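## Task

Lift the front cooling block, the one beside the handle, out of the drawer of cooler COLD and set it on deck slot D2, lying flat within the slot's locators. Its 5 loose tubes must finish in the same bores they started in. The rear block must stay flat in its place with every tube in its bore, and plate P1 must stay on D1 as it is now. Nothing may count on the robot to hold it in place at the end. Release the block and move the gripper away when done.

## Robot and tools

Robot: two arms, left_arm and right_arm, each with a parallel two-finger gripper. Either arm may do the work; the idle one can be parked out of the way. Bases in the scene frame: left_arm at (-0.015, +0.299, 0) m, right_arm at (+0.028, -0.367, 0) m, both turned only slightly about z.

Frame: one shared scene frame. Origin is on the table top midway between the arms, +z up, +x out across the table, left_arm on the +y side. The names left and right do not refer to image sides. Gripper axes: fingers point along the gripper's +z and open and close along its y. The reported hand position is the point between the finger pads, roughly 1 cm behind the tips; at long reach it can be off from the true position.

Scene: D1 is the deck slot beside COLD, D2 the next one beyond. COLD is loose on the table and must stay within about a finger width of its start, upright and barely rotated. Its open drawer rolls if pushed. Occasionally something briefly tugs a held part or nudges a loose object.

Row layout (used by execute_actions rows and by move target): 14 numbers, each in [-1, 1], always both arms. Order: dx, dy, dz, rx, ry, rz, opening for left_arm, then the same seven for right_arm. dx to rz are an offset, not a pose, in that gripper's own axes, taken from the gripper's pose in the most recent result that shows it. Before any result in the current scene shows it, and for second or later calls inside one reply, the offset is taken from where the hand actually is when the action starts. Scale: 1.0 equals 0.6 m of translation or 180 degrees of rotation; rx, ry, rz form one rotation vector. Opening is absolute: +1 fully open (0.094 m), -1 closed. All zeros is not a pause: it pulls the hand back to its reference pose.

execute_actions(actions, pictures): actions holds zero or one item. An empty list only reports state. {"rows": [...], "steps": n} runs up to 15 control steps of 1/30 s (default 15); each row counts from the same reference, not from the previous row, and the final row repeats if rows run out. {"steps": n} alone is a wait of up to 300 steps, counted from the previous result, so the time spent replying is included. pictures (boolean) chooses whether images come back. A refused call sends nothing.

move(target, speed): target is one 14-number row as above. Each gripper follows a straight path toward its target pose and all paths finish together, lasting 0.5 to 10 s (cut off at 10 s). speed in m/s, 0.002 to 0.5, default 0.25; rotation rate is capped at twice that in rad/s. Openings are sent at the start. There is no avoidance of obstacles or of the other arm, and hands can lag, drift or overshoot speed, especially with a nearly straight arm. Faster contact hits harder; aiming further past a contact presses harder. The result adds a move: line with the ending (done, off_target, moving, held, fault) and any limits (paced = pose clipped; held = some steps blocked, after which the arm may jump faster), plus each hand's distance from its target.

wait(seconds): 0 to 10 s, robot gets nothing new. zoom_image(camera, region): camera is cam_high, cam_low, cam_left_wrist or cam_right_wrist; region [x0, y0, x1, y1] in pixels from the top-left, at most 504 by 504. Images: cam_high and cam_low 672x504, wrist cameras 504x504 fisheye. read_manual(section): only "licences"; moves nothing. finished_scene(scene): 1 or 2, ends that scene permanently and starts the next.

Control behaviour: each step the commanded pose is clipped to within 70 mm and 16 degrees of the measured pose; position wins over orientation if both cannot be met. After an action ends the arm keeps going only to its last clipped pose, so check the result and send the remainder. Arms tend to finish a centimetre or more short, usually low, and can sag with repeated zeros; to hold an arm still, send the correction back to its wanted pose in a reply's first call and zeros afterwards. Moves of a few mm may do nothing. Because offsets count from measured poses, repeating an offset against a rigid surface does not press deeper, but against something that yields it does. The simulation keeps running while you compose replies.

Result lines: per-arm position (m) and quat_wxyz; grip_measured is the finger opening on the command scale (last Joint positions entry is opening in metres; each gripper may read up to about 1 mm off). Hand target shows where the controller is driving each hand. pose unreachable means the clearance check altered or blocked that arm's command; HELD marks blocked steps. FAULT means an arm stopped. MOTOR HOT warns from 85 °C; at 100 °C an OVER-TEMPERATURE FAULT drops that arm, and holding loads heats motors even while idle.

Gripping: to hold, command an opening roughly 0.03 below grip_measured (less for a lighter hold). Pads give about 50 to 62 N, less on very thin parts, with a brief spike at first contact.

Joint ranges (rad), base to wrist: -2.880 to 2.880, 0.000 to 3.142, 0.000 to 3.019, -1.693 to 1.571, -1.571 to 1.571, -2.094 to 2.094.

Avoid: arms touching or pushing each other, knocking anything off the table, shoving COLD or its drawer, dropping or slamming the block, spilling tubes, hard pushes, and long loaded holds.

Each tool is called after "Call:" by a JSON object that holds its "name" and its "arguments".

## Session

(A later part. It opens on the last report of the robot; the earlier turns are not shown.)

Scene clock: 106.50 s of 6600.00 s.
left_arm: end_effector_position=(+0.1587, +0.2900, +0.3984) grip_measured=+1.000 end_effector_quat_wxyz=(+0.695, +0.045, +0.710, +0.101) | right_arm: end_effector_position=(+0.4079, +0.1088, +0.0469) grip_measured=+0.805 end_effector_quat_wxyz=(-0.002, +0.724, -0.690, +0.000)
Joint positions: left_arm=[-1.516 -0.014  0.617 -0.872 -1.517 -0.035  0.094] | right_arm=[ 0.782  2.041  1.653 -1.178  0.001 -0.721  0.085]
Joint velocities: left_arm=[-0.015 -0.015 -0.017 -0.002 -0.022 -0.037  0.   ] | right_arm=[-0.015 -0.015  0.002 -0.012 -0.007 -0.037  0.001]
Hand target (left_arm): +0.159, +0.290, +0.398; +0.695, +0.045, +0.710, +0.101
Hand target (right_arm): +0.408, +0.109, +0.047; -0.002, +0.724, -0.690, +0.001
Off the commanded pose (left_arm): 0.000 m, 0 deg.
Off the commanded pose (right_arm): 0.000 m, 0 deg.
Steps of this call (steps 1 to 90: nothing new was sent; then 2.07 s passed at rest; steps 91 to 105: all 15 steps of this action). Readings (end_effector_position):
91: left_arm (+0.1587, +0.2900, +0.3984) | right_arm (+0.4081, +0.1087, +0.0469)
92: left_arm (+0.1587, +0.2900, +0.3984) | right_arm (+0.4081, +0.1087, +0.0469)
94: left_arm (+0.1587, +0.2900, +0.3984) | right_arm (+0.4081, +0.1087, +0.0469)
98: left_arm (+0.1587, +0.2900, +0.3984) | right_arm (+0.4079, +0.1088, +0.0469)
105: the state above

Call:
{"name": "move", "arguments": {"target": [0,0,0,0,0,0,1,0,0,-0.1,0,0,0,0.765], "speed": 0.02}}

Call:
{"name": "zoom_image", "arguments": {"camera": "cam_low", "region": [250, 230, 370, 320]}}

Scene clock: 112.20 s of 6600.00 s.
left_arm: end_effector_position=(+0.1587, +0.2900, +0.3984) grip_measured=+1.000 end_effector_quat_wxyz=(+0.695, +0.045, +0.710, +0.101) | right_arm: end_effector_position=(+0.4011, +0.1016, +0.0535) grip_measured=+0.805 end_effector_quat_wxyz=(+0.021, +0.724, -0.689, -0.000)
Joint positions: left_arm=[-1.516 -0.014  0.617 -0.872 -1.517 -0.035  0.094] | right_arm=[ 0.782  2.038  1.667 -1.241 -0.004 -0.723  0.085]
Joint velocities: left_arm=[-0.015  0.005 -0.007  0.002  0.037 -0.007  0.   ] | right_arm=[-0.005  0.005 -0.002 -0.012  0.007  0.037 -0.   ]
Hand target (left_arm): +0.159, +0.290, +0.398; +0.695, +0.045, +0.710, +0.101
Hand target (right_arm): +0.406, +0.107, +0.105; -0.003, +0.724, -0.690, -0.000
Off the commanded pose (left_arm): 0.000 m, 0 deg.
Off the commanded pose (right_arm): 0.054 m, 3 deg.
move: off_target (right_arm)
camera_calibration (this result's frames):
cam_left_wrist: T_world_to_cam=[[0.101206, -0.975334, -0.196165, 0.346666], [-0.599322, 0.0976127, -0.794534, 0.388112], [0.794085, 0.197978, -0.57466, 0.171066], [0, 0, 0, 1]] pos_world=[0.0616786, 0.266364, 0.474677]
cam_right_wrist: T_world_to_cam=[[0.998411, 0.0521456, -0.0213739, -0.403198], [0.0539855, -0.776116, 0.628275, 0.0307971], [0.0161731, -0.62843, -0.777698, 0.224857], [0, 0, 0, 1]] pos_world=[0.397258, 0.186234, 0.146904]

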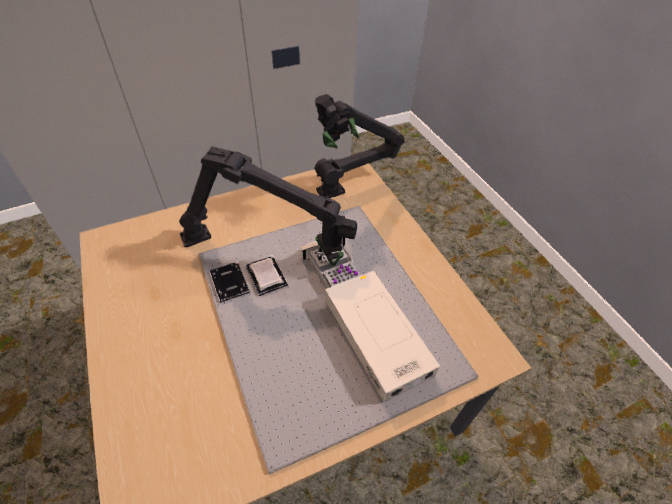

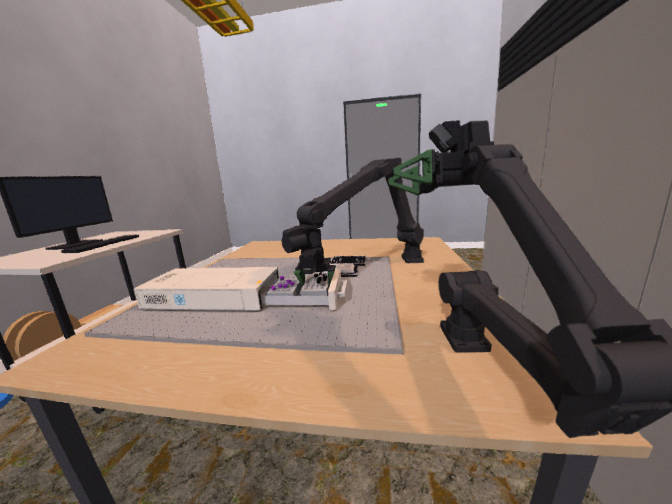

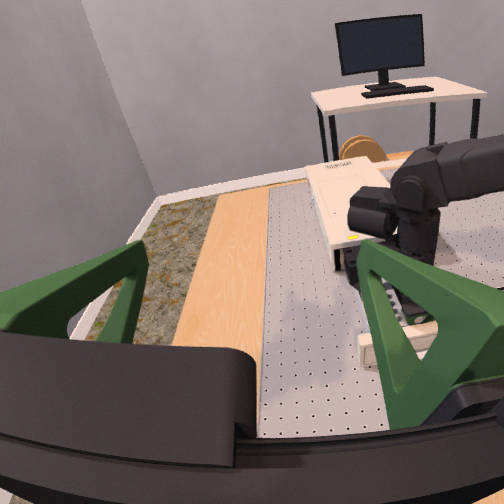

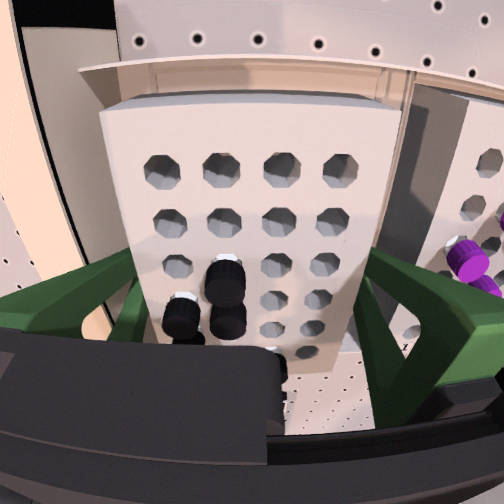

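Region (250, 230, 370, 320) of cam_low's 672x504 image, scaled by 4.200, with more detail than that image has; it fills the top 378 rows of this view, and the rest is white.

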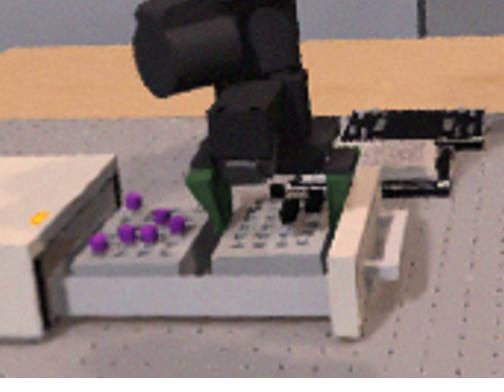

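Call:
{"name": "execute_actions", "arguments": {"actions": [{"rows":[[0,0,0,0,0,0,1,-0.008,-0.008,-0.088,0.013,-0.012,0,0.765],[0,0,0,0,0,0,1,-0.010,-0.010,-0.090,0.015,-0.014,0,0.765],[0,0,0,0,0,0,1,-0.012,-0.013,-0.093,0.017,-0.016,0,0.765],[0,0,0,0,0,0,1,-0.014,-0.015,-0.096,0.019,-0.018,0,0.765],[0,0,0,0,0,0,1,-0.016,-0.017,-0.099,0.021,-0.020,0,0.765],[0,0,0,0,0,0,1,-0.016,-0.017,-0.102,0.021,-0.020,0,0.765],[0,0,0,0,0,0,1,-0.016,-0.017,-0.105,0.021,-0.020,0,0.765],[0,0,0,0,0,0,1,-0.016,-0.017,-0.108,0.021,-0.020,0,0.765],[0,0,0,0,0,0,1,-0.016,-0.017,-0.111,0.021,-0.020,0,0.765],[0,0,0,0,0,0,1,-0.016,-0.017,-0.114,0.021,-0.020,0,0.765],[0,0,0,0,0,0,1,-0.016,-0.017,-0.117,0.021,-0.020,0,0.765],[0,0,0,0,0,0,1,-0.016,-0.017,-0.120,0.021,-0.020,0,0.765],[0,0,0,0,0,0,1,-0.016,-0.017,-0.123,0.021,-0.020,0,0.765],[0,0,0,0,0,0,1,-0.016,-0.017,-0.126,0.021,-0.020,0,0.765],[0,0,0,0,0,0,1,-0.016,-0.017,-0.129,0.021,-0.020,0,0.765]],"steps":15}], "pictures": false}}

Call:
{"name": "wait", "arguments": {"seconds": 0.5}}

Scene clock: 122.03 s of 6600.00 s.
left_arm: end_effector_position=(+0.1587, +0.2900, +0.3984) grip_measured=+1.000 end_effector_quat_wxyz=(+0.695, +0.045, +0.710, +0.101) | right_arm: end_effector_position=(+0.4013, +0.1019, +0.0537) grip_measured=+0.805 end_effector_quat_wxyz=(+0.020, +0.725, -0.689, -0.000)
Joint positions: left_arm=[-1.516 -0.014  0.617 -0.872 -1.517 -0.035  0.094] | right_arm=[ 0.782  2.038  1.667 -1.239 -0.004 -0.723  0.085]
Joint velocities: left_arm=[-0.005 -0.005  0.007 -0.002 -0.022 -0.007  0.   ] | right_arm=[-0.005  0.005  0.007 -0.012 -0.022 -0.081  0.001]
Hand target (left_arm): +0.159, +0.290, +0.398; +0.695, +0.045, +0.710, +0.101
Hand target (right_arm): +0.410, +0.110, +0.121; -0.025, +0.724, -0.689, +0.000
Off the commanded pose (left_arm): 0.000 m, 0 deg.
Off the commanded pose (right_arm): 0.078 m, 5 deg; position clipped at the last step of the last action.
Steps of this call (steps 1 to 90: nothing new was sent; then 6.33 s passed at rest; steps 91 to 105: all 15 steps of this action). Readings (end_effector_position):
91: left_arm (+0.1587, +0.2900, +0.3984) | right_arm (+0.4011, +0.1016, +0.0535)
92: left_arm (+0.1587, +0.2900, +0.3984) | right_arm (+0.4011, +0.1016, +0.0535)
94: left_arm (+0.1587, +0.2900, +0.3984) | right_arm (+0.4012, +0.1018, +0.0535)
98: left_arm (+0.1587, +0.2900, +0.3984) | right_arm (+0.4013, +0.1019, +0.0537)
105: the state above

Scene clock: 122.53 s of 6600.00 s.
left_arm: end_effector_position=(+0.1587, +0.2900, +0.3984) grip_measured=+1.000 end_effector_quat_wxyz=(+0.695, +0.045, +0.710, +0.101) | right_arm: end_effector_position=(+0.4013, +0.1019, +0.0537) grip_measured=+0.805 end_effector_quat_wxyz=(+0.020, +0.725, -0.689, -0.000)
Joint positions: left_arm=[-1.516 -0.014  0.617 -0.872 -1.517 -0.035  0.094] | right_arm=[ 0.782  2.038  1.667 -1.239 -0.004 -0.723  0.085]
Joint velocities: left_arm=[-0.005 -0.015 -0.012 -0.012  0.022  0.022  0.   ] | right_arm=[ 0.015  0.005  0.002  0.007 -0.081  0.037  0.   ]
Hand target (left_arm): +0.159, +0.290, +0.398; +0.695, +0.045, +0.710, +0.101
Hand target (right_arm): +0.410, +0.110, +0.121; -0.025, +0.724, -0.689, +0.000
Off the commanded pose (left_arm): 0.000 m, 0 deg.
Off the commanded pose (right_arm): 0.078 m, 5 deg; position clipped at the last step of the last action.
Steps of this call (steps 1 to 15: nothing new was sent). Readings (end_effector_position):
1: left_arm (+0.1587, +0.2900, +0.3984) | right_arm (+0.4013, +0.1019, +0.0537)
2: left_arm (+0.1587, +0.2900, +0.3984) | right_arm (+0.4013, +0.1019, +0.0537)
4: left_arm (+0.1587, +0.2900, +0.3984) | right_arm (+0.4013, +0.1019, +0.0537)
8: left_arm (+0.1587, +0.2900, +0.3984) | right_arm (+0.4013, +0.1019, +0.0537)
15: the state above
camera_calibration (this result's frames):
cam_left_wrist: T_world_to_cam=[[0.101206, -0.975334, -0.196165, 0.346666], [-0.599322, 0.0976127, -0.794534, 0.388112], [0.794085, 0.197978, -0.57466, 0.171066], [0, 0, 0, 1]] pos_world=[0.0616786, 0.266364, 0.474677]
cam_right_wrist: T_world_to_cam=[[0.998435, 0.0521766, -0.0201097, -0.403543], [0.0532397, -0.777053, 0.62718, 0.0313541], [0.0170977, -0.627269, -0.778615, 0.22477], [0, 0, 0, 1]] pos_world=[0.397399, 0.186411, 0.14723]

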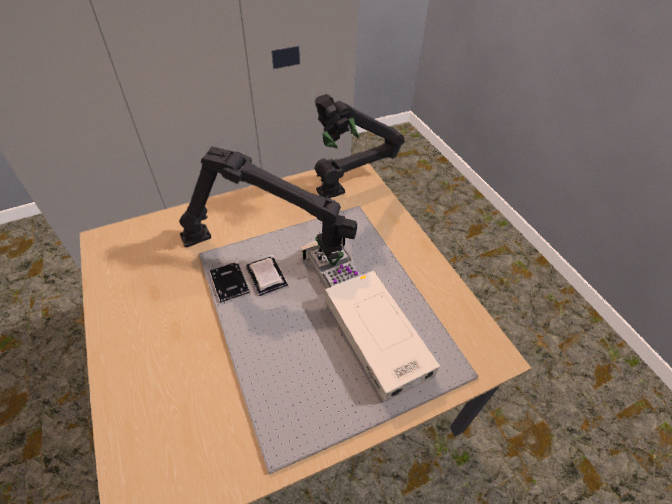

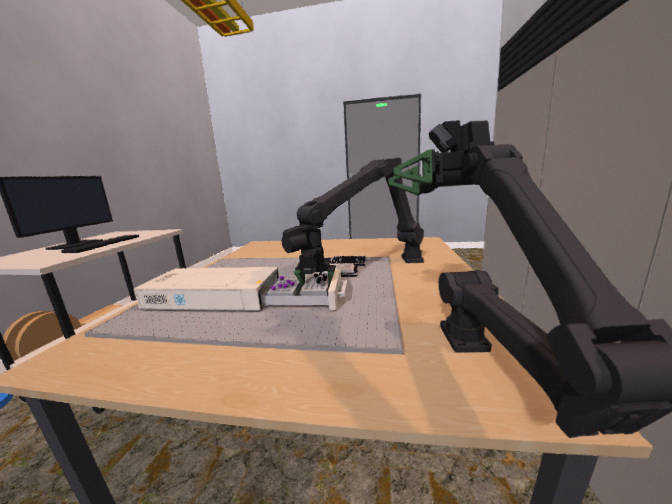

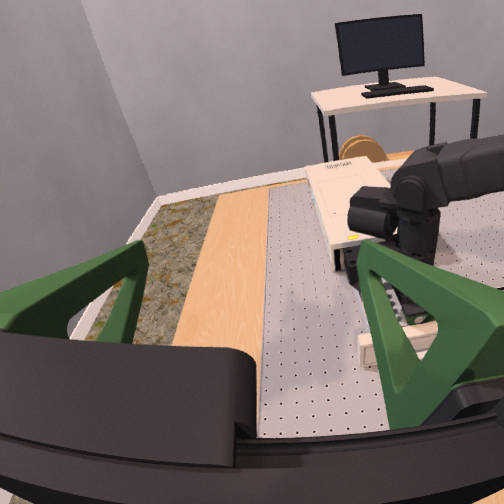

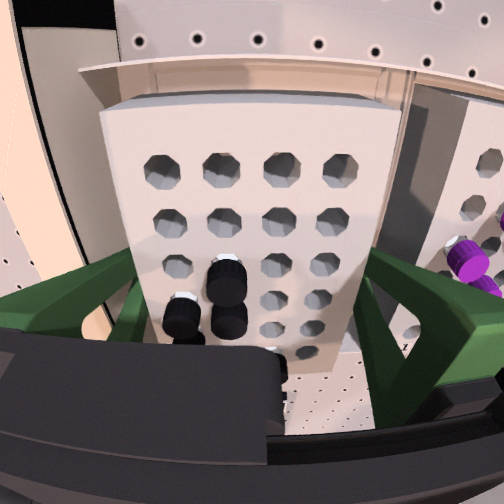

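Call:
{"name": "execute_actions", "arguments": {"actions": [{"rows":[[0,0,0,0,0,0,1,-0.016,-0.016,-0.110,0.020,-0.020,0,0.765],[0,0,0,0,0,0,1,-0.018,-0.017,-0.108,0.019,-0.020,0,0.765],[0,0,0,0,0,0,1,-0.020,-0.018,-0.106,0.018,-0.0195,0,0.765],[0,0,0,0,0,0,1,-0.0225,-0.0195,-0.103,0.0168,-0.019,0,0.765]],"steps":15}], "pictures": false}}

Scene clock: 149.90 s of 6600.00 s.
left_arm: end_effector_position=(+0.1587, +0.2900, +0.3984) grip_measured=+1.000 end_effector_quat_wxyz=(+0.695, +0.045, +0.710, +0.101) | right_arm: end_effector_position=(+0.4013, +0.1020, +0.0539) grip_measured=+0.805 end_effector_quat_wxyz=(+0.020, +0.725, -0.689, -0.001)
Joint positions: left_arm=[-1.516 -0.014  0.617 -0.872 -1.517 -0.035  0.094] | right_arm=[ 0.782  2.038  1.667 -1.24  -0.005 -0.723  0.085]
Joint velocities: left_arm=[ 0.005 -0.005  0.007  0.002 -0.022 -0.007  0.   ] | right_arm=[-0.015 -0.015  0.007  0.007  0.081 -0.007 -0.   ]
Hand target (left_arm): +0.159, +0.290, +0.398; +0.695, +0.045, +0.710, +0.101
Hand target (right_arm): +0.411, +0.115, +0.114; -0.020, +0.725, -0.689, -0.003
Off the commanded pose (left_arm): 0.000 m, 0 deg.
Off the commanded pose (right_arm): 0.064 m, 5 deg.
Steps of this call (steps 1 to 90: nothing new was sent; then 23.87 s passed at rest; steps 91 to 105: all 15 steps of this action). Readings (end_effector_position):
91: left_arm (+0.1587, +0.2900, +0.3984) | right_arm (+0.4013, +0.1019, +0.0537)
92: left_arm (+0.1587, +0.2900, +0.3984) | right_arm (+0.4013, +0.1019, +0.0537)
94: left_arm (+0.1587, +0.2900, +0.3984) | right_arm (+0.4013, +0.1020, +0.0539)
98: left_arm (+0.1587, +0.2900, +0.3984) | right_arm (+0.4013, +0.1020, +0.0539)
105: the state above

Call:
{"name": "execute_actions", "arguments": {"actions": [{"rows":[[0,0,0,0,0,0,1,-0.023,-0.020,-0.104,0.0155,-0.0175,0,0.765],[0,0,0,0,0,0,1,-0.023,-0.020,-0.105,0.014,-0.016,0,0.765],[0,0,0,0,0,0,1,-0.024,-0.021,-0.106,0.0125,-0.0145,0,0.765],[0,0,0,0,0,0,1,-0.024,-0.021,-0.107,0.011,-0.013,0,0.765],[0,0,0,0,0,0,1,-0.024,-0.021,-0.108,0.0095,-0.011,0,0.765],[0,0,0,0,0,0,1,-0.024,-0.021,-0.109,0.008,-0.009,0,0.765],[0,0,0,0,0,0,1,-0.024,-0.021,-0.109,0.0063,-0.0071,0,0.765]],"steps":15}]}}

Scene clock: 157.23 s of 6600.00 s.
left_arm: end_effector_position=(+0.1587, +0.2900, +0.3984) grip_measured=+1.000 end_effector_quat_wxyz=(+0.695, +0.045, +0.710, +0.101) | right_arm: end_effector_position=(+0.3982, +0.1025, +0.0722) grip_measured=+0.805 end_effector_quat_wxyz=(+0.041, +0.725, -0.688, -0.003)
Joint positions: left_arm=[-1.516 -0.014  0.617 -0.872 -1.517 -0.035  0.094] | right_arm=[ 0.785  2.044  1.726 -1.335 -0.013 -0.723  0.085]
Joint velocities: left_arm=[ 0.015  0.005  0.012  0.017 -0.022 -0.007  0.   ] | right_arm=[-0.005  0.015 -0.002 -0.032 -0.066 -0.051  0.001]
Hand target (left_arm): +0.159, +0.290, +0.398; +0.695, +0.045, +0.710, +0.101
Hand target (right_arm): +0.412, +0.116, +0.119; +0.004, +0.725, -0.689, -0.002
Off the commanded pose (left_arm): 0.000 m, 0 deg.
Off the commanded pose (right_arm): 0.052 m, 4 deg.
Steps of this call (steps 1 to 90: nothing new was sent; then 3.83 s passed at rest; steps 91 to 105: all 15 steps of this action). Readings (end_effector_position):
91: left_arm (+0.1587, +0.2900, +0.3984) | right_arm (+0.4014, +0.1021, +0.0543)
92: left_arm (+0.1587, +0.2900, +0.3984) | right_arm (+0.4013, +0.1021, +0.0551)
94: left_arm (+0.1587, +0.2900, +0.3984) | right_arm (+0.4004, +0.1020, +0.0580)
98: left_arm (+0.1587, +0.2900, +0.3984) | right_arm (+0.3984, +0.1023, +0.0671)
105: the state above
camera_calibration (this result's frames):
cam_left_wrist: T_world_to_cam=[[0.101206, -0.975334, -0.196165, 0.346666], [-0.599322, 0.0976127, -0.794534, 0.388112], [0.794085, 0.197978, -0.57466, 0.171066], [0, 0, 0, 1]] pos_world=[0.0616786, 0.266364, 0.474677]
cam_right_wrist: T_world_to_cam=[[0.997108, 0.0533049, -0.0541773, -0.397178], [0.0757091, -0.75932, 0.646298, 0.00824581], [-0.00668705, -0.648531, -0.761159, 0.249906], [0, 0, 0, 1]] pos_world=[0.397076, 0.189505, 0.163371]

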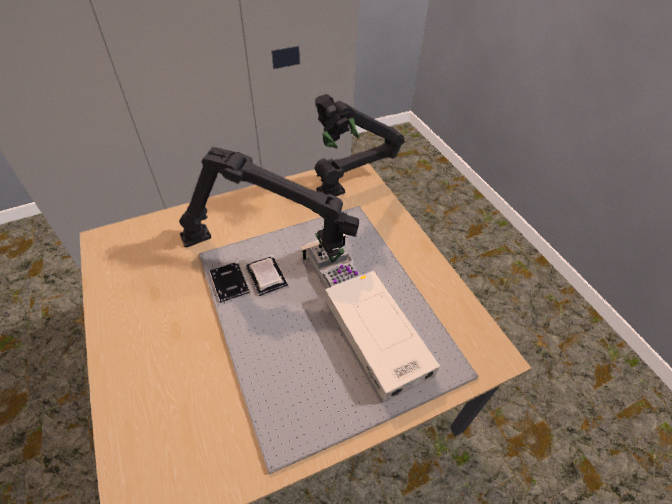

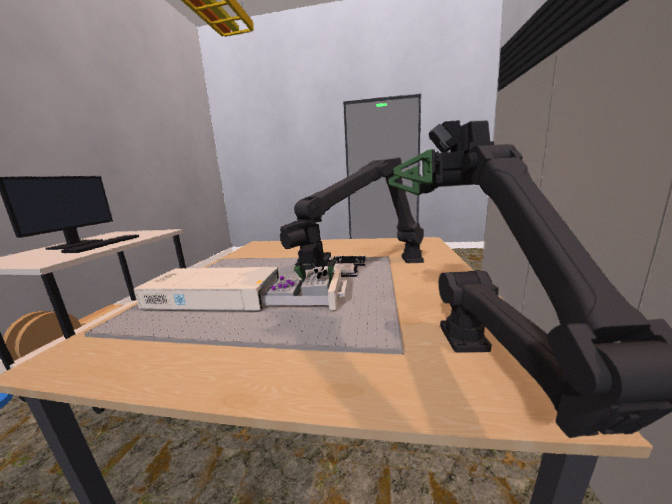

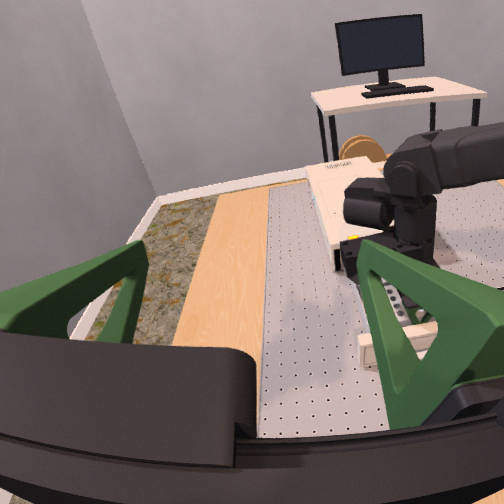

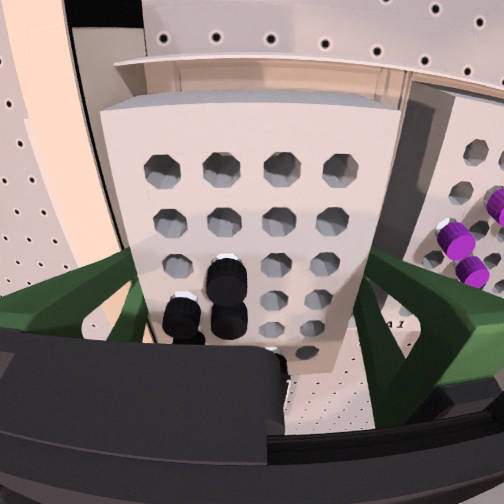

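Call:
{"name": "execute_actions", "arguments": {"actions": [{"rows":[[0,0,0,0,0,0,1,-0.022,-0.0185,-0.085,0.0167,-0.019,0,0.765],[0,0,0,0,0,0,1,-0.0245,-0.0205,-0.089,0.0178,-0.0202,0,0.765],[0,0,0,0,0,0,1,-0.027,-0.0227,-0.093,0.019,-0.0215,0,0.765],[0,0,0,0,0,0,1,-0.0295,-0.0248,-0.097,0.0201,-0.0228,0,0.765],[0,0,0,0,0,0,1,-0.032,-0.027,-0.101,0.0212,-0.0241,0,0.765],[0,0,0,0,0,0,1,-0.0345,-0.029,-0.105,0.0224,-0.0254,0,0.765],[0,0,0,0,0,0,1,-0.037,-0.031,-0.109,0.0235,-0.0267,0,0.765],[0,0,0,0,0,0,1,-0.0395,-0.0333,-0.113,0.0247,-0.028,0,0.765],[0,0,0,0,0,0,1,-0.042,-0.0355,-0.117,0.0258,-0.0293,0,0.765],[0,0,0,0,0,0,1,-0.0445,-0.0376,-0.121,0.027,-0.0306,0,0.765],[0,0,0,0,0,0,1,-0.047,-0.0397,-0.125,0.0281,-0.0319,0,0.765],[0,0,0,0,0,0,1,-0.0495,-0.0418,-0.129,0.0292,-0.0332,0,0.765],[0,0,0,0,0,0,1,-0.052,-0.044,-0.133,0.0304,-0.0345,0,0.765],[0,0,0,0,0,0,1,-0.054,-0.046,-0.137,0.0315,-0.0357,0,0.765]],"steps":15}], "pictures": false}}

Call:
{"name": "execute_actions", "arguments": {"actions": [{"steps":15}]}}

Scene clock: 173.97 s of 6600.00 s.
left_arm: end_effector_position=(+0.1587, +0.2900, +0.3984) grip_measured=+1.000 end_effector_quat_wxyz=(+0.695, +0.045, +0.710, +0.101) | right_arm: end_effector_position=(+0.4013, +0.1069, +0.0809) grip_measured=+0.805 end_effector_quat_wxyz=(+0.036, +0.725, -0.688, -0.004)
Joint positions: left_arm=[-1.516 -0.014  0.617 -0.872 -1.517 -0.035  0.094] | right_arm=[ 0.785  2.045  1.751 -1.35  -0.014 -0.723  0.085]
Joint velocities: left_arm=[-0.015 -0.005  0.012 -0.012  0.037  0.007  0.   ] | right_arm=[-0.005 -0.005  0.061  0.002 -0.022  0.037  0.001]
Hand target (left_arm): +0.159, +0.290, +0.398; +0.695, +0.045, +0.710, +0.101
Hand target (right_arm): +0.422, +0.132, +0.145; -0.034, +0.725, -0.688, -0.008
Off the commanded pose (left_arm): 0.000 m, 0 deg.
Off the commanded pose (right_arm): 0.082 m, 8 deg; position clipped at the last step of the last action.
Steps of this call (steps 1 to 90: nothing new was sent; then 13.23 s passed at rest; steps 91 to 105: all 15 steps of this action). Readings (end_effector_position):
91: left_arm (+0.1587, +0.2900, +0.3984) | right_arm (+0.3980, +0.1026, +0.0722)
92: left_arm (+0.1587, +0.2900, +0.3984) | right_arm (+0.3980, +0.1026, +0.0722)
94: left_arm (+0.1587, +0.2900, +0.3984) | right_arm (+0.3981, +0.1028, +0.0725)
98: left_arm (+0.1587, +0.2900, +0.3984) | right_arm (+0.3984, +0.1031, +0.0745)
105: the state above

Scene clock: 174.47 s of 6600.00 s.
left_arm: end_effector_position=(+0.1587, +0.2900, +0.3984) grip_measured=+1.000 end_effector_quat_wxyz=(+0.695, +0.045, +0.710, +0.101) | right_arm: end_effector_position=(+0.4028, +0.1088, +0.0833) grip_measured=+0.805 end_effector_quat_wxyz=(+0.033, +0.725, -0.688, -0.004)
Joint positions: left_arm=[-1.516 -0.014  0.617 -0.872 -1.517 -0.035  0.094] | right_arm=[ 0.785  2.045  1.758 -1.35  -0.014 -0.723  0.085]
Joint velocities: left_arm=[-0.005 -0.005  0.002  0.007 -0.022 -0.007  0.   ] | right_arm=[-0.005 -0.015  0.002 -0.007  0.051  0.022 -0.001]
Hand target (left_arm): +0.159, +0.290, +0.398; +0.695, +0.045, +0.710, +0.101
Hand target (right_arm): +0.422, +0.132, +0.145; -0.034, +0.725, -0.688, -0.009
Off the commanded pose (left_arm): 0.000 m, 0 deg.
Off the commanded pose (right_arm): 0.079 m, 8 deg; position clipped at the last step of the last action.
Steps of this call (steps 1 to 15: nothing new was sent). Readings (end_effector_position):
1: left_arm (+0.1587, +0.2900, +0.3984) | right_arm (+0.4018, +0.1075, +0.0817)
2: left_arm (+0.1587, +0.2900, +0.3984) | right_arm (+0.4023, +0.1080, +0.0824)
4: left_arm (+0.1587, +0.2900, +0.3984) | right_arm (+0.4028, +0.1087, +0.0832)
8: left_arm (+0.1587, +0.2900, +0.3984) | right_arm (+0.4028, +0.1088, +0.0833)
15: the state above
camera_calibration (this result's frames):
cam_left_wrist: T_world_to_cam=[[0.101206, -0.975334, -0.196165, 0.346666], [-0.599322, 0.0976127, -0.794534, 0.388112], [0.794085, 0.197978, -0.57466, 0.171066], [0, 0, 0, 1]] pos_world=[0.0616786, 0.266364, 0.474677]
cam_right_wrist: T_world_to_cam=[[0.997568, 0.0538869, -0.0442126, -0.402633], [0.0697026, -0.768369, 0.6362, 0.0097129], [0.000311221, -0.637734, -0.770257, 0.259278], [0, 0, 0, 1]] pos_world=[0.400896, 0.19451, 0.17573]

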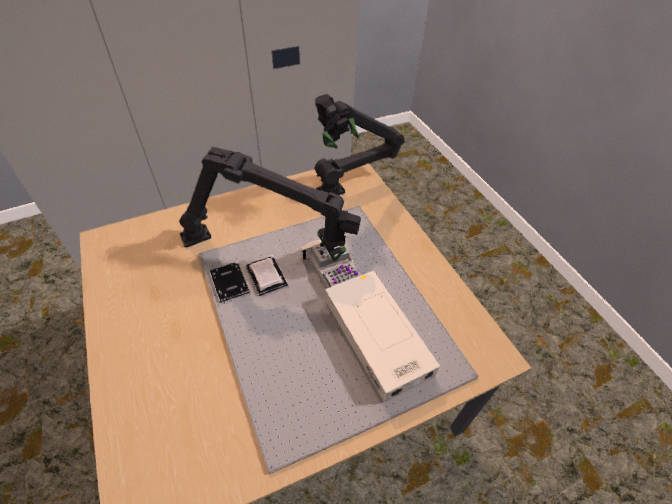

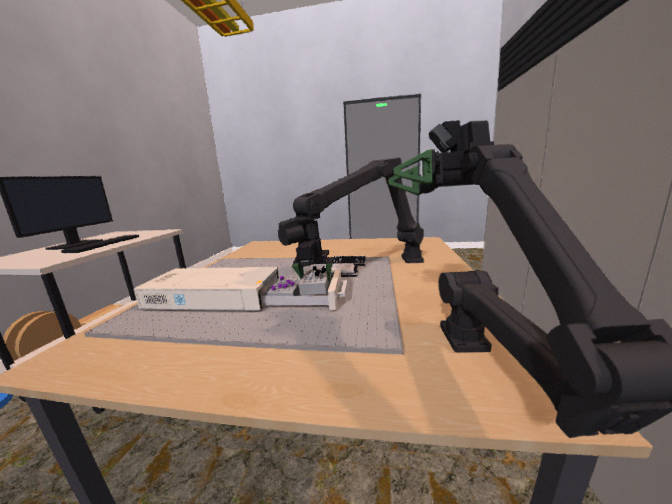

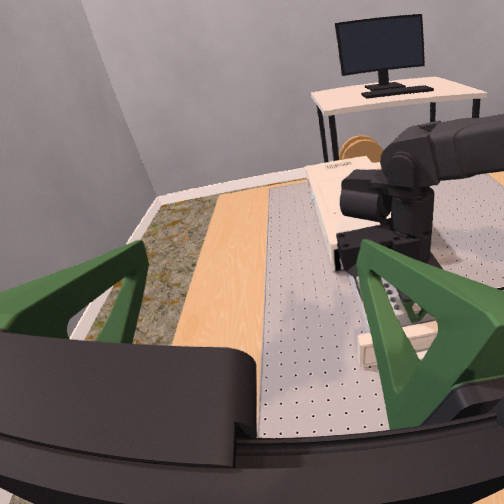

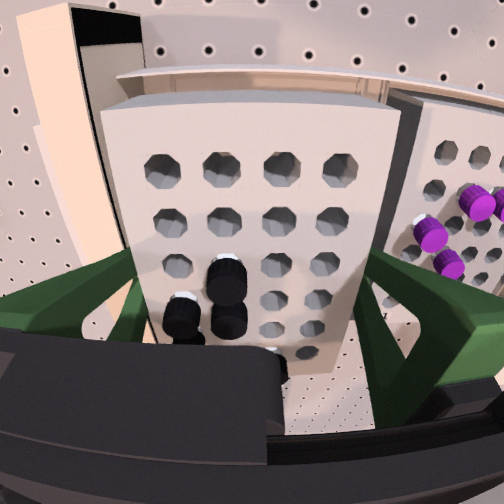

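Call:
{"name": "execute_actions", "arguments": {"actions": [{"rows":[[0,0,0,0,0,0,1,-0.034,-0.029,-0.1075,0.023,-0.026,0,0.765]],"steps":12}], "pictures": false}}

Call:
{"name": "execute_actions", "arguments": {"actions": [{"rows":[[0,0,0,0,0,0,1,-0.034,-0.029,-0.1075,0.023,-0.026,0,0.765]],"steps":12}], "pictures": false}}

Call:
{"name": "execute_actions", "arguments": {"actions": [{"rows":[[0,0,0,0,0,0,1,-0.034,-0.029,-0.1075,0.023,-0.026,0,0.765]],"steps":15}], "pictures": false}}

Scene clock: 183.47 s of 6600.00 s.
left_arm: end_effector_position=(+0.1587, +0.2900, +0.3984) grip_measured=+1.000 end_effector_quat_wxyz=(+0.695, +0.045, +0.710, +0.101) | right_arm: end_effector_position=(+0.4000, +0.1052, +0.0842) grip_measured=+0.805 end_effector_quat_wxyz=(+0.043, +0.725, -0.688, -0.003)
Joint positions: left_arm=[-1.516 -0.014  0.617 -0.872 -1.517 -0.035  0.094] | right_arm=[ 0.785  2.045  1.76  -1.371 -0.014 -0.723  0.085]
Joint velocities: left_arm=[ 0.005 -0.005 -0.002 -0.007 -0.007  0.022  0.   ] | right_arm=[ 0.005 -0.005 -0.012  0.002 -0.037 -0.007  0.   ]
Hand target (left_arm): +0.159, +0.290, +0.398; +0.695, +0.045, +0.710, +0.101
Hand target (right_arm): +0.418, +0.127, +0.147; -0.022, +0.725, -0.688, -0.008
Off the commanded pose (left_arm): 0.000 m, 0 deg.
Off the commanded pose (right_arm): 0.071 m, 7 deg.
Steps of this call (steps 1 to 90: nothing new was sent; then 5.60 s passed at rest; steps 91 to 102: all 12 steps of this action). Readings (end_effector_position):
91: left_arm (+0.1587, +0.2900, +0.3984) | right_arm (+0.4027, +0.1085, +0.0836)
92: left_arm (+0.1587, +0.2900, +0.3984) | right_arm (+0.4020, +0.1078, +0.0838)
94: left_arm (+0.1587, +0.2900, +0.3984) | right_arm (+0.4007, +0.1061, +0.0841)
98: left_arm (+0.1587, +0.2900, +0.3984) | right_arm (+0.4000, +0.1052, +0.0842)
102: the state above

Scene clock: 183.87 s of 6600.00 s.
left_arm: end_effector_position=(+0.1587, +0.2900, +0.3984) grip_measured=+1.000 end_effector_quat_wxyz=(+0.695, +0.045, +0.710, +0.101) | right_arm: end_effector_position=(+0.3985, +0.1033, +0.0876) grip_measured=+0.805 end_effector_quat_wxyz=(+0.049, +0.724, -0.688, -0.003)
Joint positions: left_arm=[-1.516 -0.014  0.617 -0.872 -1.517 -0.035  0.094] | right_arm=[ 0.785  2.045  1.768 -1.392 -0.014 -0.723  0.085]
Joint velocities: left_arm=[-0.005  0.015 -0.002 -0.012 -0.051 -0.037  0.   ] | right_arm=[ 0.005 -0.005  0.012 -0.007  0.022 -0.051  0.001]
Hand target (left_arm): +0.159, +0.290, +0.398; +0.695, +0.045, +0.710, +0.101
Hand target (right_arm): +0.416, +0.125, +0.147; -0.012, +0.725, -0.688, -0.007
Off the commanded pose (left_arm): 0.000 m, 0 deg.
Off the commanded pose (right_arm): 0.068 m, 7 deg.
Steps of this call (steps 1 to 12: all 12 steps of this action). Readings (end_effector_position):
1: left_arm (+0.1587, +0.2900, +0.3984) | right_arm (+0.3998, +0.1049, +0.0846)
2: left_arm (+0.1587, +0.2900, +0.3984) | right_arm (+0.3993, +0.1043, +0.0852)
4: left_arm (+0.1587, +0.2900, +0.3984) | right_arm (+0.3985, +0.1032, +0.0863)
8: left_arm (+0.1587, +0.2900, +0.3984) | right_arm (+0.3983, +0.1031, +0.0874)
12: the state above

Scene clock: 184.37 s of 6600.00 s.
left_arm: end_effector_position=(+0.1587, +0.2900, +0.3984) grip_measured=+1.000 end_effector_quat_wxyz=(+0.695, +0.045, +0.710, +0.101) | right_arm: end_effector_position=(+0.3985, +0.1033, +0.0932) grip_measured=+0.805 end_effector_quat_wxyz=(+0.053, +0.724, -0.687, -0.002)
Joint positions: left_arm=[-1.516 -0.014  0.617 -0.872 -1.517 -0.035  0.094] | right_arm=[ 0.785  2.046  1.785 -1.415 -0.014 -0.723  0.085]
Joint velocities: left_arm=[-0.005  0.005 -0.002 -0.012 -0.022 -0.007  0.   ] | right_arm=[-0.015 -0.005 -0.022 -0.002 -0.022  0.051 -0.   ]
Hand target (left_arm): +0.159, +0.290, +0.398; +0.695, +0.045, +0.710, +0.101
Hand target (right_arm): +0.416, +0.124, +0.150; -0.006, +0.725, -0.688, -0.007
Off the commanded pose (left_arm): 0.000 m, 0 deg.
Off the commanded pose (right_arm): 0.065 m, 7 deg.
Steps of this call (steps 1 to 15: all 15 steps of this action). Readings (end_effector_position):
1: left_arm (+0.1587, +0.2900, +0.3984) | right_arm (+0.3984, +0.1031, +0.0880)
2: left_arm (+0.1587, +0.2900, +0.3984) | right_arm (+0.3980, +0.1026, +0.0885)
4: left_arm (+0.1587, +0.2900, +0.3984) | right_arm (+0.3974, +0.1019, +0.0900)
8: left_arm (+0.1587, +0.2900, +0.3984) | right_arm (+0.3980, +0.1027, +0.0922)
15: the state above

Call:
{"name": "execute_actions", "arguments": {"actions": [{"rows":[[0,0,0,0,0,0,1,-0.050,-0.043,-0.0945,0.0294,-0.0333,0,0.765]],"steps":15}], "pictures": false}}

Call:
{"name": "execute_actions", "arguments": {"actions": [{"rows":[[0,0,0,0,0,0,1,-0.046,-0.040,-0.098,0.025,-0.0285,0,0.765]],"steps":15}], "pictures": false}}

Scene clock: 190.67 s of 6600.00 s.
left_arm: end_effector_position=(+0.1587, +0.2900, +0.3984) grip_measured=+1.000 end_effector_quat_wxyz=(+0.695, +0.045, +0.710, +0.101) | right_arm: end_effector_position=(+0.4040, +0.1103, +0.0929) grip_measured=+0.805 end_effector_quat_wxyz=(+0.046, +0.725, -0.688, -0.003)
Joint positions: left_arm=[-1.516 -0.014  0.617 -0.872 -1.517 -0.035  0.094] | right_arm=[ 0.785  2.061  1.81  -1.412 -0.014 -0.723  0.085]
Joint velocities: left_arm=[-0.005 -0.015  0.002 -0.012  0.007  0.022  0.   ] | right_arm=[-0.005 -0.005  0.022  0.002  0.022 -0.051  0.001]
Hand target (left_arm): +0.159, +0.290, +0.398; +0.695, +0.045, +0.710, +0.101
Hand target (right_arm): +0.423, +0.134, +0.147; -0.017, +0.725, -0.688, -0.008
Off the commanded pose (left_arm): 0.000 m, 0 deg.
Off the commanded pose (right_arm): 0.064 m, 7 deg.
Steps of this call (steps 1 to 90: nothing new was sent; then 2.80 s passed at rest; steps 91 to 105: all 15 steps of this action). Readings (end_effector_position):
91: left_arm (+0.1587, +0.2900, +0.3984) | right_arm (+0.3988, +0.1037, +0.0932)
92: left_arm (+0.1587, +0.2900, +0.3984) | right_arm (+0.3995, +0.1046, +0.0935)
94: left_arm (+0.1587, +0.2900, +0.3984) | right_arm (+0.4015, +0.1071, +0.0937)
98: left_arm (+0.1587, +0.2900, +0.3984) | right_arm (+0.4040, +0.1102, +0.0937)
105: the state above

Scene clock: 191.17 s of 6600.00 s.
left_arm: end_effector_position=(+0.1587, +0.2900, +0.3984) grip_measured=+1.000 end_effector_quat_wxyz=(+0.695, +0.045, +0.710, +0.101) | right_arm: end_effector_position=(+0.4098, +0.1176, +0.0940) grip_measured=+0.805 end_effector_quat_wxyz=(+0.044, +0.725, -0.688, -0.003)
Joint positions: left_arm=[-1.516 -0.014  0.617 -0.872 -1.517 -0.035  0.094] | right_arm=[ 0.785  2.083  1.849 -1.424 -0.014 -0.723  0.085]
Joint velocities: left_arm=[ 0.005  0.015 -0.012 -0.002 -0.007 -0.037  0.   ] | right_arm=[-0.005 -0.005 -0.007  0.007  0.007 -0.066 -0.001]
Hand target (left_arm): +0.159, +0.290, +0.398; +0.695, +0.045, +0.710, +0.101
Hand target (right_arm): +0.427, +0.138, +0.149; -0.013, +0.725, -0.688, -0.008
Off the commanded pose (left_arm): 0.000 m, 0 deg.
Off the commanded pose (right_arm): 0.063 m, 7 deg.
Steps of this call (steps 1 to 15: all 15 steps of this action). Readings (end_effector_position):
1: left_arm (+0.1587, +0.2900, +0.3984) | right_arm (+0.4043, +0.1106, +0.0933)
2: left_arm (+0.1587, +0.2900, +0.3984) | right_arm (+0.4048, +0.1112, +0.0935)
4: left_arm (+0.1587, +0.2900, +0.3984) | right_arm (+0.4071, +0.1142, +0.0940)
8: left_arm (+0.1587, +0.2900, +0.3984) | right_arm (+0.4100, +0.1179, +0.0944)
15: the state above

Call:
{"name": "execute_actions", "arguments": {"actions": [{"rows":[[0,0,0,0,0,0,1,-0.024,-0.020,-0.100,0.025,-0.028,0,0.765],[0,0,0,0,0,0,1,-0.020,-0.017,-0.105,0.026,-0.029,0,0.765],[0,0,0,0,0,0,1,-0.016,-0.013,-0.110,0.0265,-0.030,0,0.765],[0,0,0,0,0,0,1,-0.012,-0.010,-0.113,0.027,-0.0305,0,0.765],[0,0,0,0,0,0,1,-0.0093,-0.007,-0.115,0.0273,-0.031,0,0.765]],"steps":15}], "pictures": false}}

Scene clock: 198.23 s of 6600.00 s.
left_arm: end_effector_position=(+0.1587, +0.2900, +0.3984) grip_measured=+1.000 end_effector_quat_wxyz=(+0.695, +0.045, +0.710, +0.101) | right_arm: end_effector_position=(+0.4096, +0.1172, +0.1037) grip_measured=+0.805 end_effector_quat_wxyz=(+0.034, +0.725, -0.688, -0.004)
Joint positions: left_arm=[-1.516 -0.014  0.617 -0.872 -1.517 -0.035  0.094] | right_arm=[ 0.785  2.061  1.84  -1.417 -0.014 -0.723  0.085]
Joint velocities: left_arm=[ 0.005 -0.005 -0.007  0.007 -0.037  0.022  0.   ] | right_arm=[ 0.015 -0.044 -0.027  0.007 -0.022 -0.022  0.   ]
Hand target (left_arm): +0.159, +0.290, +0.398; +0.695, +0.045, +0.710, +0.101
Hand target (right_arm): +0.416, +0.125, +0.161; -0.021, +0.725, -0.688, -0.008
Off the commanded pose (left_arm): 0.000 m, 0 deg.
Off the commanded pose (right_arm): 0.060 m, 6 deg.
Steps of this call (steps 1 to 90: nothing new was sent; then 3.57 s passed at rest; steps 91 to 105: all 15 steps of this action). Readings (end_effector_position):
91: left_arm (+0.1587, +0.2900, +0.3984) | right_arm (+0.4098, +0.1176, +0.0940)
92: left_arm (+0.1587, +0.2900, +0.3984) | right_arm (+0.4098, +0.1176, +0.0940)
94: left_arm (+0.1587, +0.2900, +0.3984) | right_arm (+0.4100, +0.1178, +0.0945)
98: left_arm (+0.1587, +0.2900, +0.3984) | right_arm (+0.4095, +0.1171, +0.0965)
105: the state above

That works: straight up and levelling. Repeat.

Call:
{"name": "execute_actions", "arguments": {"actions": [{"rows":[[0,0,0,0,0,0,1,-0.011,-0.009,-0.125,0.0273,-0.031,0,0.765]],"steps":12}], "pictures": false}}

Call:
{"name": "execute_actions", "arguments": {"actions": [{"rows":[[0,0,0,0,0,0,1,-0.012,-0.010,-0.125,0.0273,-0.031,0,0.765]],"steps":12}], "pictures": false}}

Call:
{"name": "execute_actions", "arguments": {"actions": [{"rows":[[0,0,0,0,0,0,1,-0.012,-0.010,-0.125,0.025,-0.028,0,0.765]],"steps":15}]}}

Scene clock: 202.20 s of 6600.00 s.
left_arm: end_effector_position=(+0.1587, +0.2900, +0.3984) grip_measured=+1.000 end_effector_quat_wxyz=(+0.695, +0.045, +0.710, +0.101) | right_arm: end_effector_position=(+0.4099, +0.1176, +0.1158) grip_measured=+0.805 end_effector_quat_wxyz=(+0.024, +0.725, -0.688, -0.005)
Joint positions: left_arm=[-1.516 -0.014  0.617 -0.872 -1.517 -0.035  0.094] | right_arm=[ 0.785  2.041  1.84  -1.417 -0.014 -0.723  0.085]
Joint velocities: left_arm=[-0.005 -0.005 -0.002  0.002  0.051 -0.095  0.   ] | right_arm=[-0.015 -0.034  0.002  0.007 -0.007  0.081 -0.   ]
Hand target (left_arm): +0.159, +0.290, +0.398; +0.695, +0.045, +0.710, +0.101
Hand target (right_arm): +0.416, +0.124, +0.176; -0.031, +0.725, -0.688, -0.009
Off the commanded pose (left_arm): 0.000 m, 0 deg.
Off the commanded pose (right_arm): 0.064 m, 6 deg.
Steps of this call (steps 1 to 90: nothing new was sent; then 0.57 s passed at rest; steps 91 to 102: all 12 steps of this action). Readings (end_effector_position):
91: left_arm (+0.1587, +0.2900, +0.3984) | right_arm (+0.4096, +0.1173, +0.1051)
92: left_arm (+0.1587, +0.2900, +0.3984) | right_arm (+0.4097, +0.1174, +0.1053)
94: left_arm (+0.1587, +0.2900, +0.3984) | right_arm (+0.4097, +0.1174, +0.1069)
98: left_arm (+0.1587, +0.2900, +0.3984) | right_arm (+0.4098, +0.1176, +0.1119)
102: the state above

Scene clock: 202.60 s of 6600.00 s.
left_arm: end_effector_position=(+0.1587, +0.2900, +0.3984) grip_measured=+1.000 end_effector_quat_wxyz=(+0.695, +0.045, +0.710, +0.101) | right_arm: end_effector_position=(+0.4100, +0.1178, +0.1271) grip_measured=+0.805 end_effector_quat_wxyz=(+0.014, +0.725, -0.688, -0.006)
Joint positions: left_arm=[-1.516 -0.014  0.617 -0.872 -1.517 -0.035  0.094] | right_arm=[ 0.785  2.022  1.84  -1.417 -0.014 -0.723  0.085]
Joint velocities: left_arm=[-0.005  0.015 -0.022 -0.007 -0.066 -0.007  0.   ] | right_arm=[-0.024 -0.015  0.017 -0.012 -0.007  0.007  0.   ]
Hand target (left_arm): +0.159, +0.290, +0.398; +0.695, +0.045, +0.710, +0.101
Hand target (right_arm): +0.416, +0.124, +0.189; -0.041, +0.725, -0.688, -0.010
Off the commanded pose (left_arm): 0.000 m, 0 deg.
Off the commanded pose (right_arm): 0.064 m, 6 deg.
Steps of this call (steps 1 to 12: all 12 steps of this action). Readings (end_effector_position):
1: left_arm (+0.1587, +0.2900, +0.3984) | right_arm (+0.4099, +0.1177, +0.1169)
2: left_arm (+0.1587, +0.2900, +0.3984) | right_arm (+0.4099, +0.1177, +0.1176)
4: left_arm (+0.1587, +0.2900, +0.3984) | right_arm (+0.4099, +0.1177, +0.1196)
8: left_arm (+0.1587, +0.2900, +0.3984) | right_arm (+0.4100, +0.1178, +0.1244)
12: the state above

Scene clock: 203.10 s of 6600.00 s.
left_arm: end_effector_position=(+0.1587, +0.2900, +0.3984) grip_measured=+1.000 end_effector_quat_wxyz=(+0.695, +0.045, +0.710, +0.101) | right_arm: end_effector_position=(+0.4081, +0.1154, +0.1319) grip_measured=+0.805 end_effector_quat_wxyz=(+0.016, +0.725, -0.688, -0.006)
Joint positions: left_arm=[-1.516 -0.014  0.617 -0.872 -1.517 -0.035  0.094] | right_arm=[ 0.785  2.014  1.84  -1.429 -0.014 -0.723  0.085]
Joint velocities: left_arm=[-0.024  0.005 -0.007  0.017 -0.022 -0.037  0.   ] | right_arm=[-0.005 -0.015 -0.017 -0.012 -0.051 -0.037  0.001]
Hand target (left_arm): +0.159, +0.290, +0.398; +0.695, +0.045, +0.710, +0.101
Hand target (right_arm): +0.414, +0.122, +0.200; -0.045, +0.725, -0.688, -0.010
Off the commanded pose (left_arm): 0.000 m, 0 deg.
Off the commanded pose (right_arm): 0.071 m, 7 deg.
Steps of this call (steps 1 to 15: all 15 steps of this action). Readings (end_effector_position):
1: left_arm (+0.1587, +0.2900, +0.3984) | right_arm (+0.4100, +0.1178, +0.1276)
2: left_arm (+0.1587, +0.2900, +0.3984) | right_arm (+0.4099, +0.1176, +0.1278)
4: left_arm (+0.1587, +0.2900, +0.3984) | right_arm (+0.4096, +0.1173, +0.1285)
8: left_arm (+0.1587, +0.2900, +0.3984) | right_arm (+0.4091, +0.1166, +0.1301)
15: the state above
camera_calibration (this result's frames):
cam_left_wrist: T_world_to_cam=[[0.101206, -0.975334, -0.196165, 0.346666], [-0.599322, 0.0976127, -0.794534, 0.388112], [0.794085, 0.197978, -0.57466, 0.171066], [0, 0, 0, 1]] pos_world=[0.0616786, 0.266364, 0.474677]
cam_right_wrist: T_world_to_cam=[[0.998258, 0.0547576, -0.0219728, -0.409426], [0.0566346, -0.784857, 0.617084, -0.00671754], [0.0165445, -0.617253, -0.786591, 0.29415], [0, 0, 0, 1]] pos_world=[0.404226, 0.198712, 0.226524]

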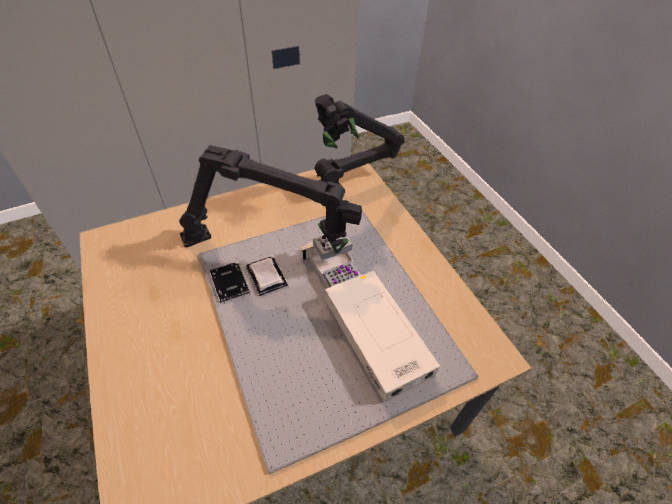

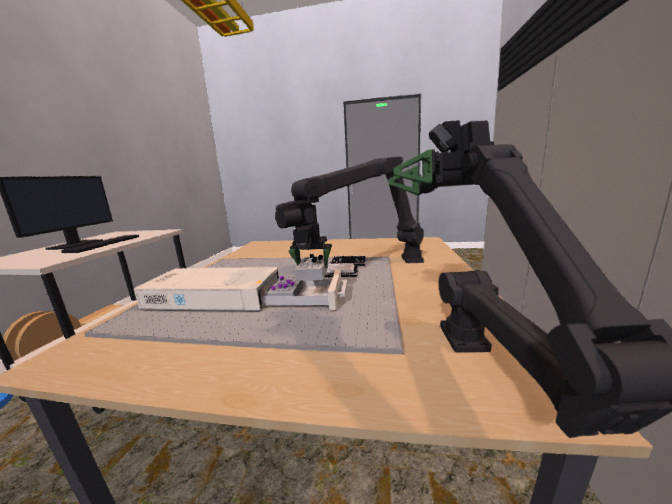

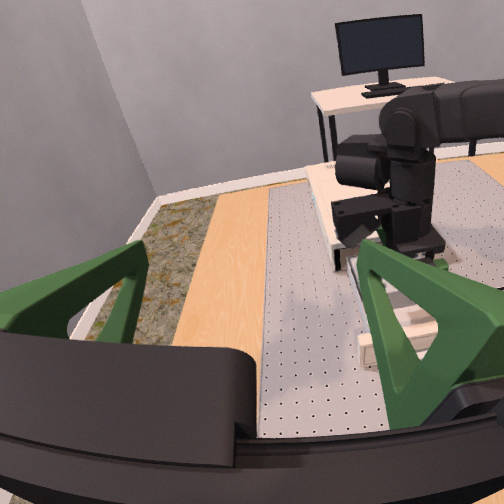

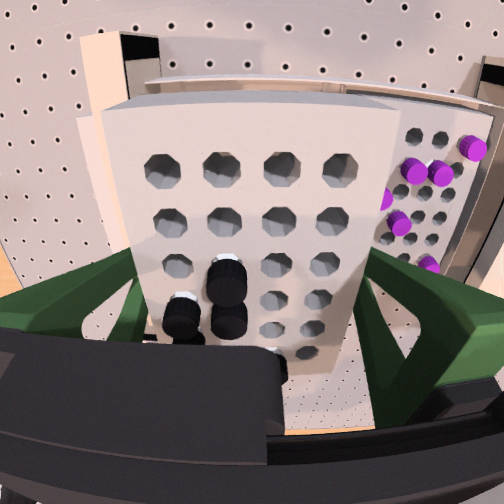

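Call:
{"name": "execute_actions", "arguments": {"actions": [{"rows":[[0,0,0,0,0,0,1,0.0,-0.007,-0.11,0.027,-0.031,0,0.765],[0,0,0,0,0,0,1,0.01,-0.005,-0.108,0.027,-0.031,0,0.765],[0,0,0,0,0,0,1,0.02,-0.003,-0.106,0.027,-0.031,0,0.765],[0,0,0,0,0,0,1,0.03,-0.001,-0.104,0.027,-0.031,0,0.765],[0,0,0,0,0,0,1,0.04,0,-0.102,0.027,-0.031,0,0.765],[0,0,0,0,0,0,1,0.05,0.002,-0.102,0.027,-0.031,0,0.765]],"steps":15}], "pictures": false}}

Call:
{"name": "execute_actions", "arguments": {"actions": [{"rows":[[0,0,0,0,0,0,1,0.05,0.002,-0.102,0.024,-0.028,0,0.765]],"steps":12}], "pictures": false}}

Call:
{"name": "execute_actions", "arguments": {"actions": [{"rows":[[0,0,0,0,0,0,1,0.05,0.002,-0.102,0.024,-0.027,0,0.765]],"steps":12}], "pictures": false}}

Scene clock: 210.57 s of 6600.00 s.
left_arm: end_effector_position=(+0.1587, +0.2900, +0.3984) grip_measured=+1.000 end_effector_quat_wxyz=(+0.695, +0.045, +0.710, +0.101) | right_arm: end_effector_position=(+0.3938, +0.0800, +0.1397) grip_measured=+0.805 end_effector_quat_wxyz=(+0.008, +0.723, -0.690, -0.007)
Joint positions: left_arm=[-1.516 -0.014  0.617 -0.872 -1.517 -0.035  0.094] | right_arm=[ 0.766  1.899  1.683 -1.371 -0.014 -0.735  0.085]
Joint velocities: left_arm=[-0.005 -0.024 -0.007  0.002 -0.051  0.066  0.   ] | right_arm=[-0.044 -0.054  0.002  0.017 -0.037 -0.007 -0.   ]
Hand target (left_arm): +0.159, +0.290, +0.398; +0.695, +0.045, +0.710, +0.101
Hand target (right_arm): +0.407, +0.084, +0.192; -0.048, +0.724, -0.688, -0.010
Off the commanded pose (left_arm): 0.000 m, 0 deg.
Off the commanded pose (right_arm): 0.057 m, 6 deg.
Steps of this call (steps 1 to 90: nothing new was sent; then 3.97 s passed at rest; steps 91 to 105: all 15 steps of this action). Readings (end_effector_position):
91: left_arm (+0.1587, +0.2900, +0.3984) | right_arm (+0.4078, +0.1151, +0.1319)
92: left_arm (+0.1587, +0.2900, +0.3984) | right_arm (+0.4072, +0.1143, +0.1312)
94: left_arm (+0.1587, +0.2900, +0.3984) | right_arm (+0.4029, +0.1089, +0.1297)
98: left_arm (+0.1587, +0.2900, +0.3984) | right_arm (+0.3902, +0.0893, +0.1294)
105: the state above

Scene clock: 210.97 s of 6600.00 s.
left_arm: end_effector_position=(+0.1587, +0.2900, +0.3984) grip_measured=+1.000 end_effector_quat_wxyz=(+0.695, +0.045, +0.710, +0.101) | right_arm: end_effector_position=(+0.3807, +0.0428, +0.1519) grip_measured=+0.805 end_effector_quat_wxyz=(+0.003, +0.720, -0.694, -0.007)
Joint positions: left_arm=[-1.516 -0.014  0.617 -0.872 -1.517 -0.035  0.094] | right_arm=[ 0.741  1.788  1.556 -1.343 -0.015 -0.752  0.085]
Joint velocities: left_arm=[ 0.015 -0.005 -0.012 -0.002 -0.022 -0.022  0.   ] | right_arm=[ 0.005 -0.034 -0.022 -0.002 -0.066  0.037 -0.001]
Hand target (left_arm): +0.159, +0.290, +0.398; +0.695, +0.045, +0.710, +0.101
Hand target (right_arm): +0.392, +0.048, +0.200; -0.050, +0.722, -0.690, -0.011
Off the commanded pose (left_arm): 0.000 m, 0 deg.
Off the commanded pose (right_arm): 0.052 m, 6 deg.
Steps of this call (steps 1 to 12: all 12 steps of this action). Readings (end_effector_position):
1: left_arm (+0.1587, +0.2900, +0.3984) | right_arm (+0.3936, +0.0780, +0.1394)
2: left_arm (+0.1587, +0.2900, +0.3984) | right_arm (+0.3918, +0.0742, +0.1388)
4: left_arm (+0.1587, +0.2900, +0.3984) | right_arm (+0.3834, +0.0595, +0.1383)
8: left_arm (+0.1587, +0.2900, +0.3984) | right_arm (+0.3786, +0.0444, +0.1452)
12: the state above

Scene clock: 211.37 s of 6600.00 s.
left_arm: end_effector_position=(+0.1587, +0.2900, +0.3984) grip_measured=+1.000 end_effector_quat_wxyz=(+0.695, +0.045, +0.710, +0.101) | right_arm: end_effector_position=(+0.3674, +0.0051, +0.1692) grip_measured=+0.805 end_effector_quat_wxyz=(+0.005, -0.717, +0.697, +0.008)
Joint positions: left_arm=[-1.516 -0.014  0.617 -0.872 -1.517 -0.035  0.094] | right_arm=[ 0.712  1.674  1.449 -1.335 -0.015 -0.771  0.085]
Joint velocities: left_arm=[-0.005  0.005  0.017  0.002 -0.022 -0.022  0.   ] | right_arm=[-0.024 -0.034  0.007 -0.017  0.007 -0.022 -0.   ]
Hand target (left_arm): +0.159, +0.290, +0.398; +0.695, +0.045, +0.710, +0.101
Hand target (right_arm): +0.378, +0.010, +0.211; -0.054, +0.719, -0.693, -0.011
Off the commanded pose (left_arm): 0.000 m, 0 deg.
Off the commanded pose (right_arm): 0.046 m, 6 deg.
Steps of this call (steps 1 to 12: all 12 steps of this action). Readings (end_effector_position):
1: left_arm (+0.1587, +0.2900, +0.3984) | right_arm (+0.3801, +0.0412, +0.1521)
2: left_arm (+0.1587, +0.2900, +0.3984) | right_arm (+0.3777, +0.0377, +0.1516)
4: left_arm (+0.1587, +0.2900, +0.3984) | right_arm (+0.3693, +0.0241, +0.1522)
8: left_arm (+0.1587, +0.2900, +0.3984) | right_arm (+0.3647, +0.0081, +0.1617)
12: the state above


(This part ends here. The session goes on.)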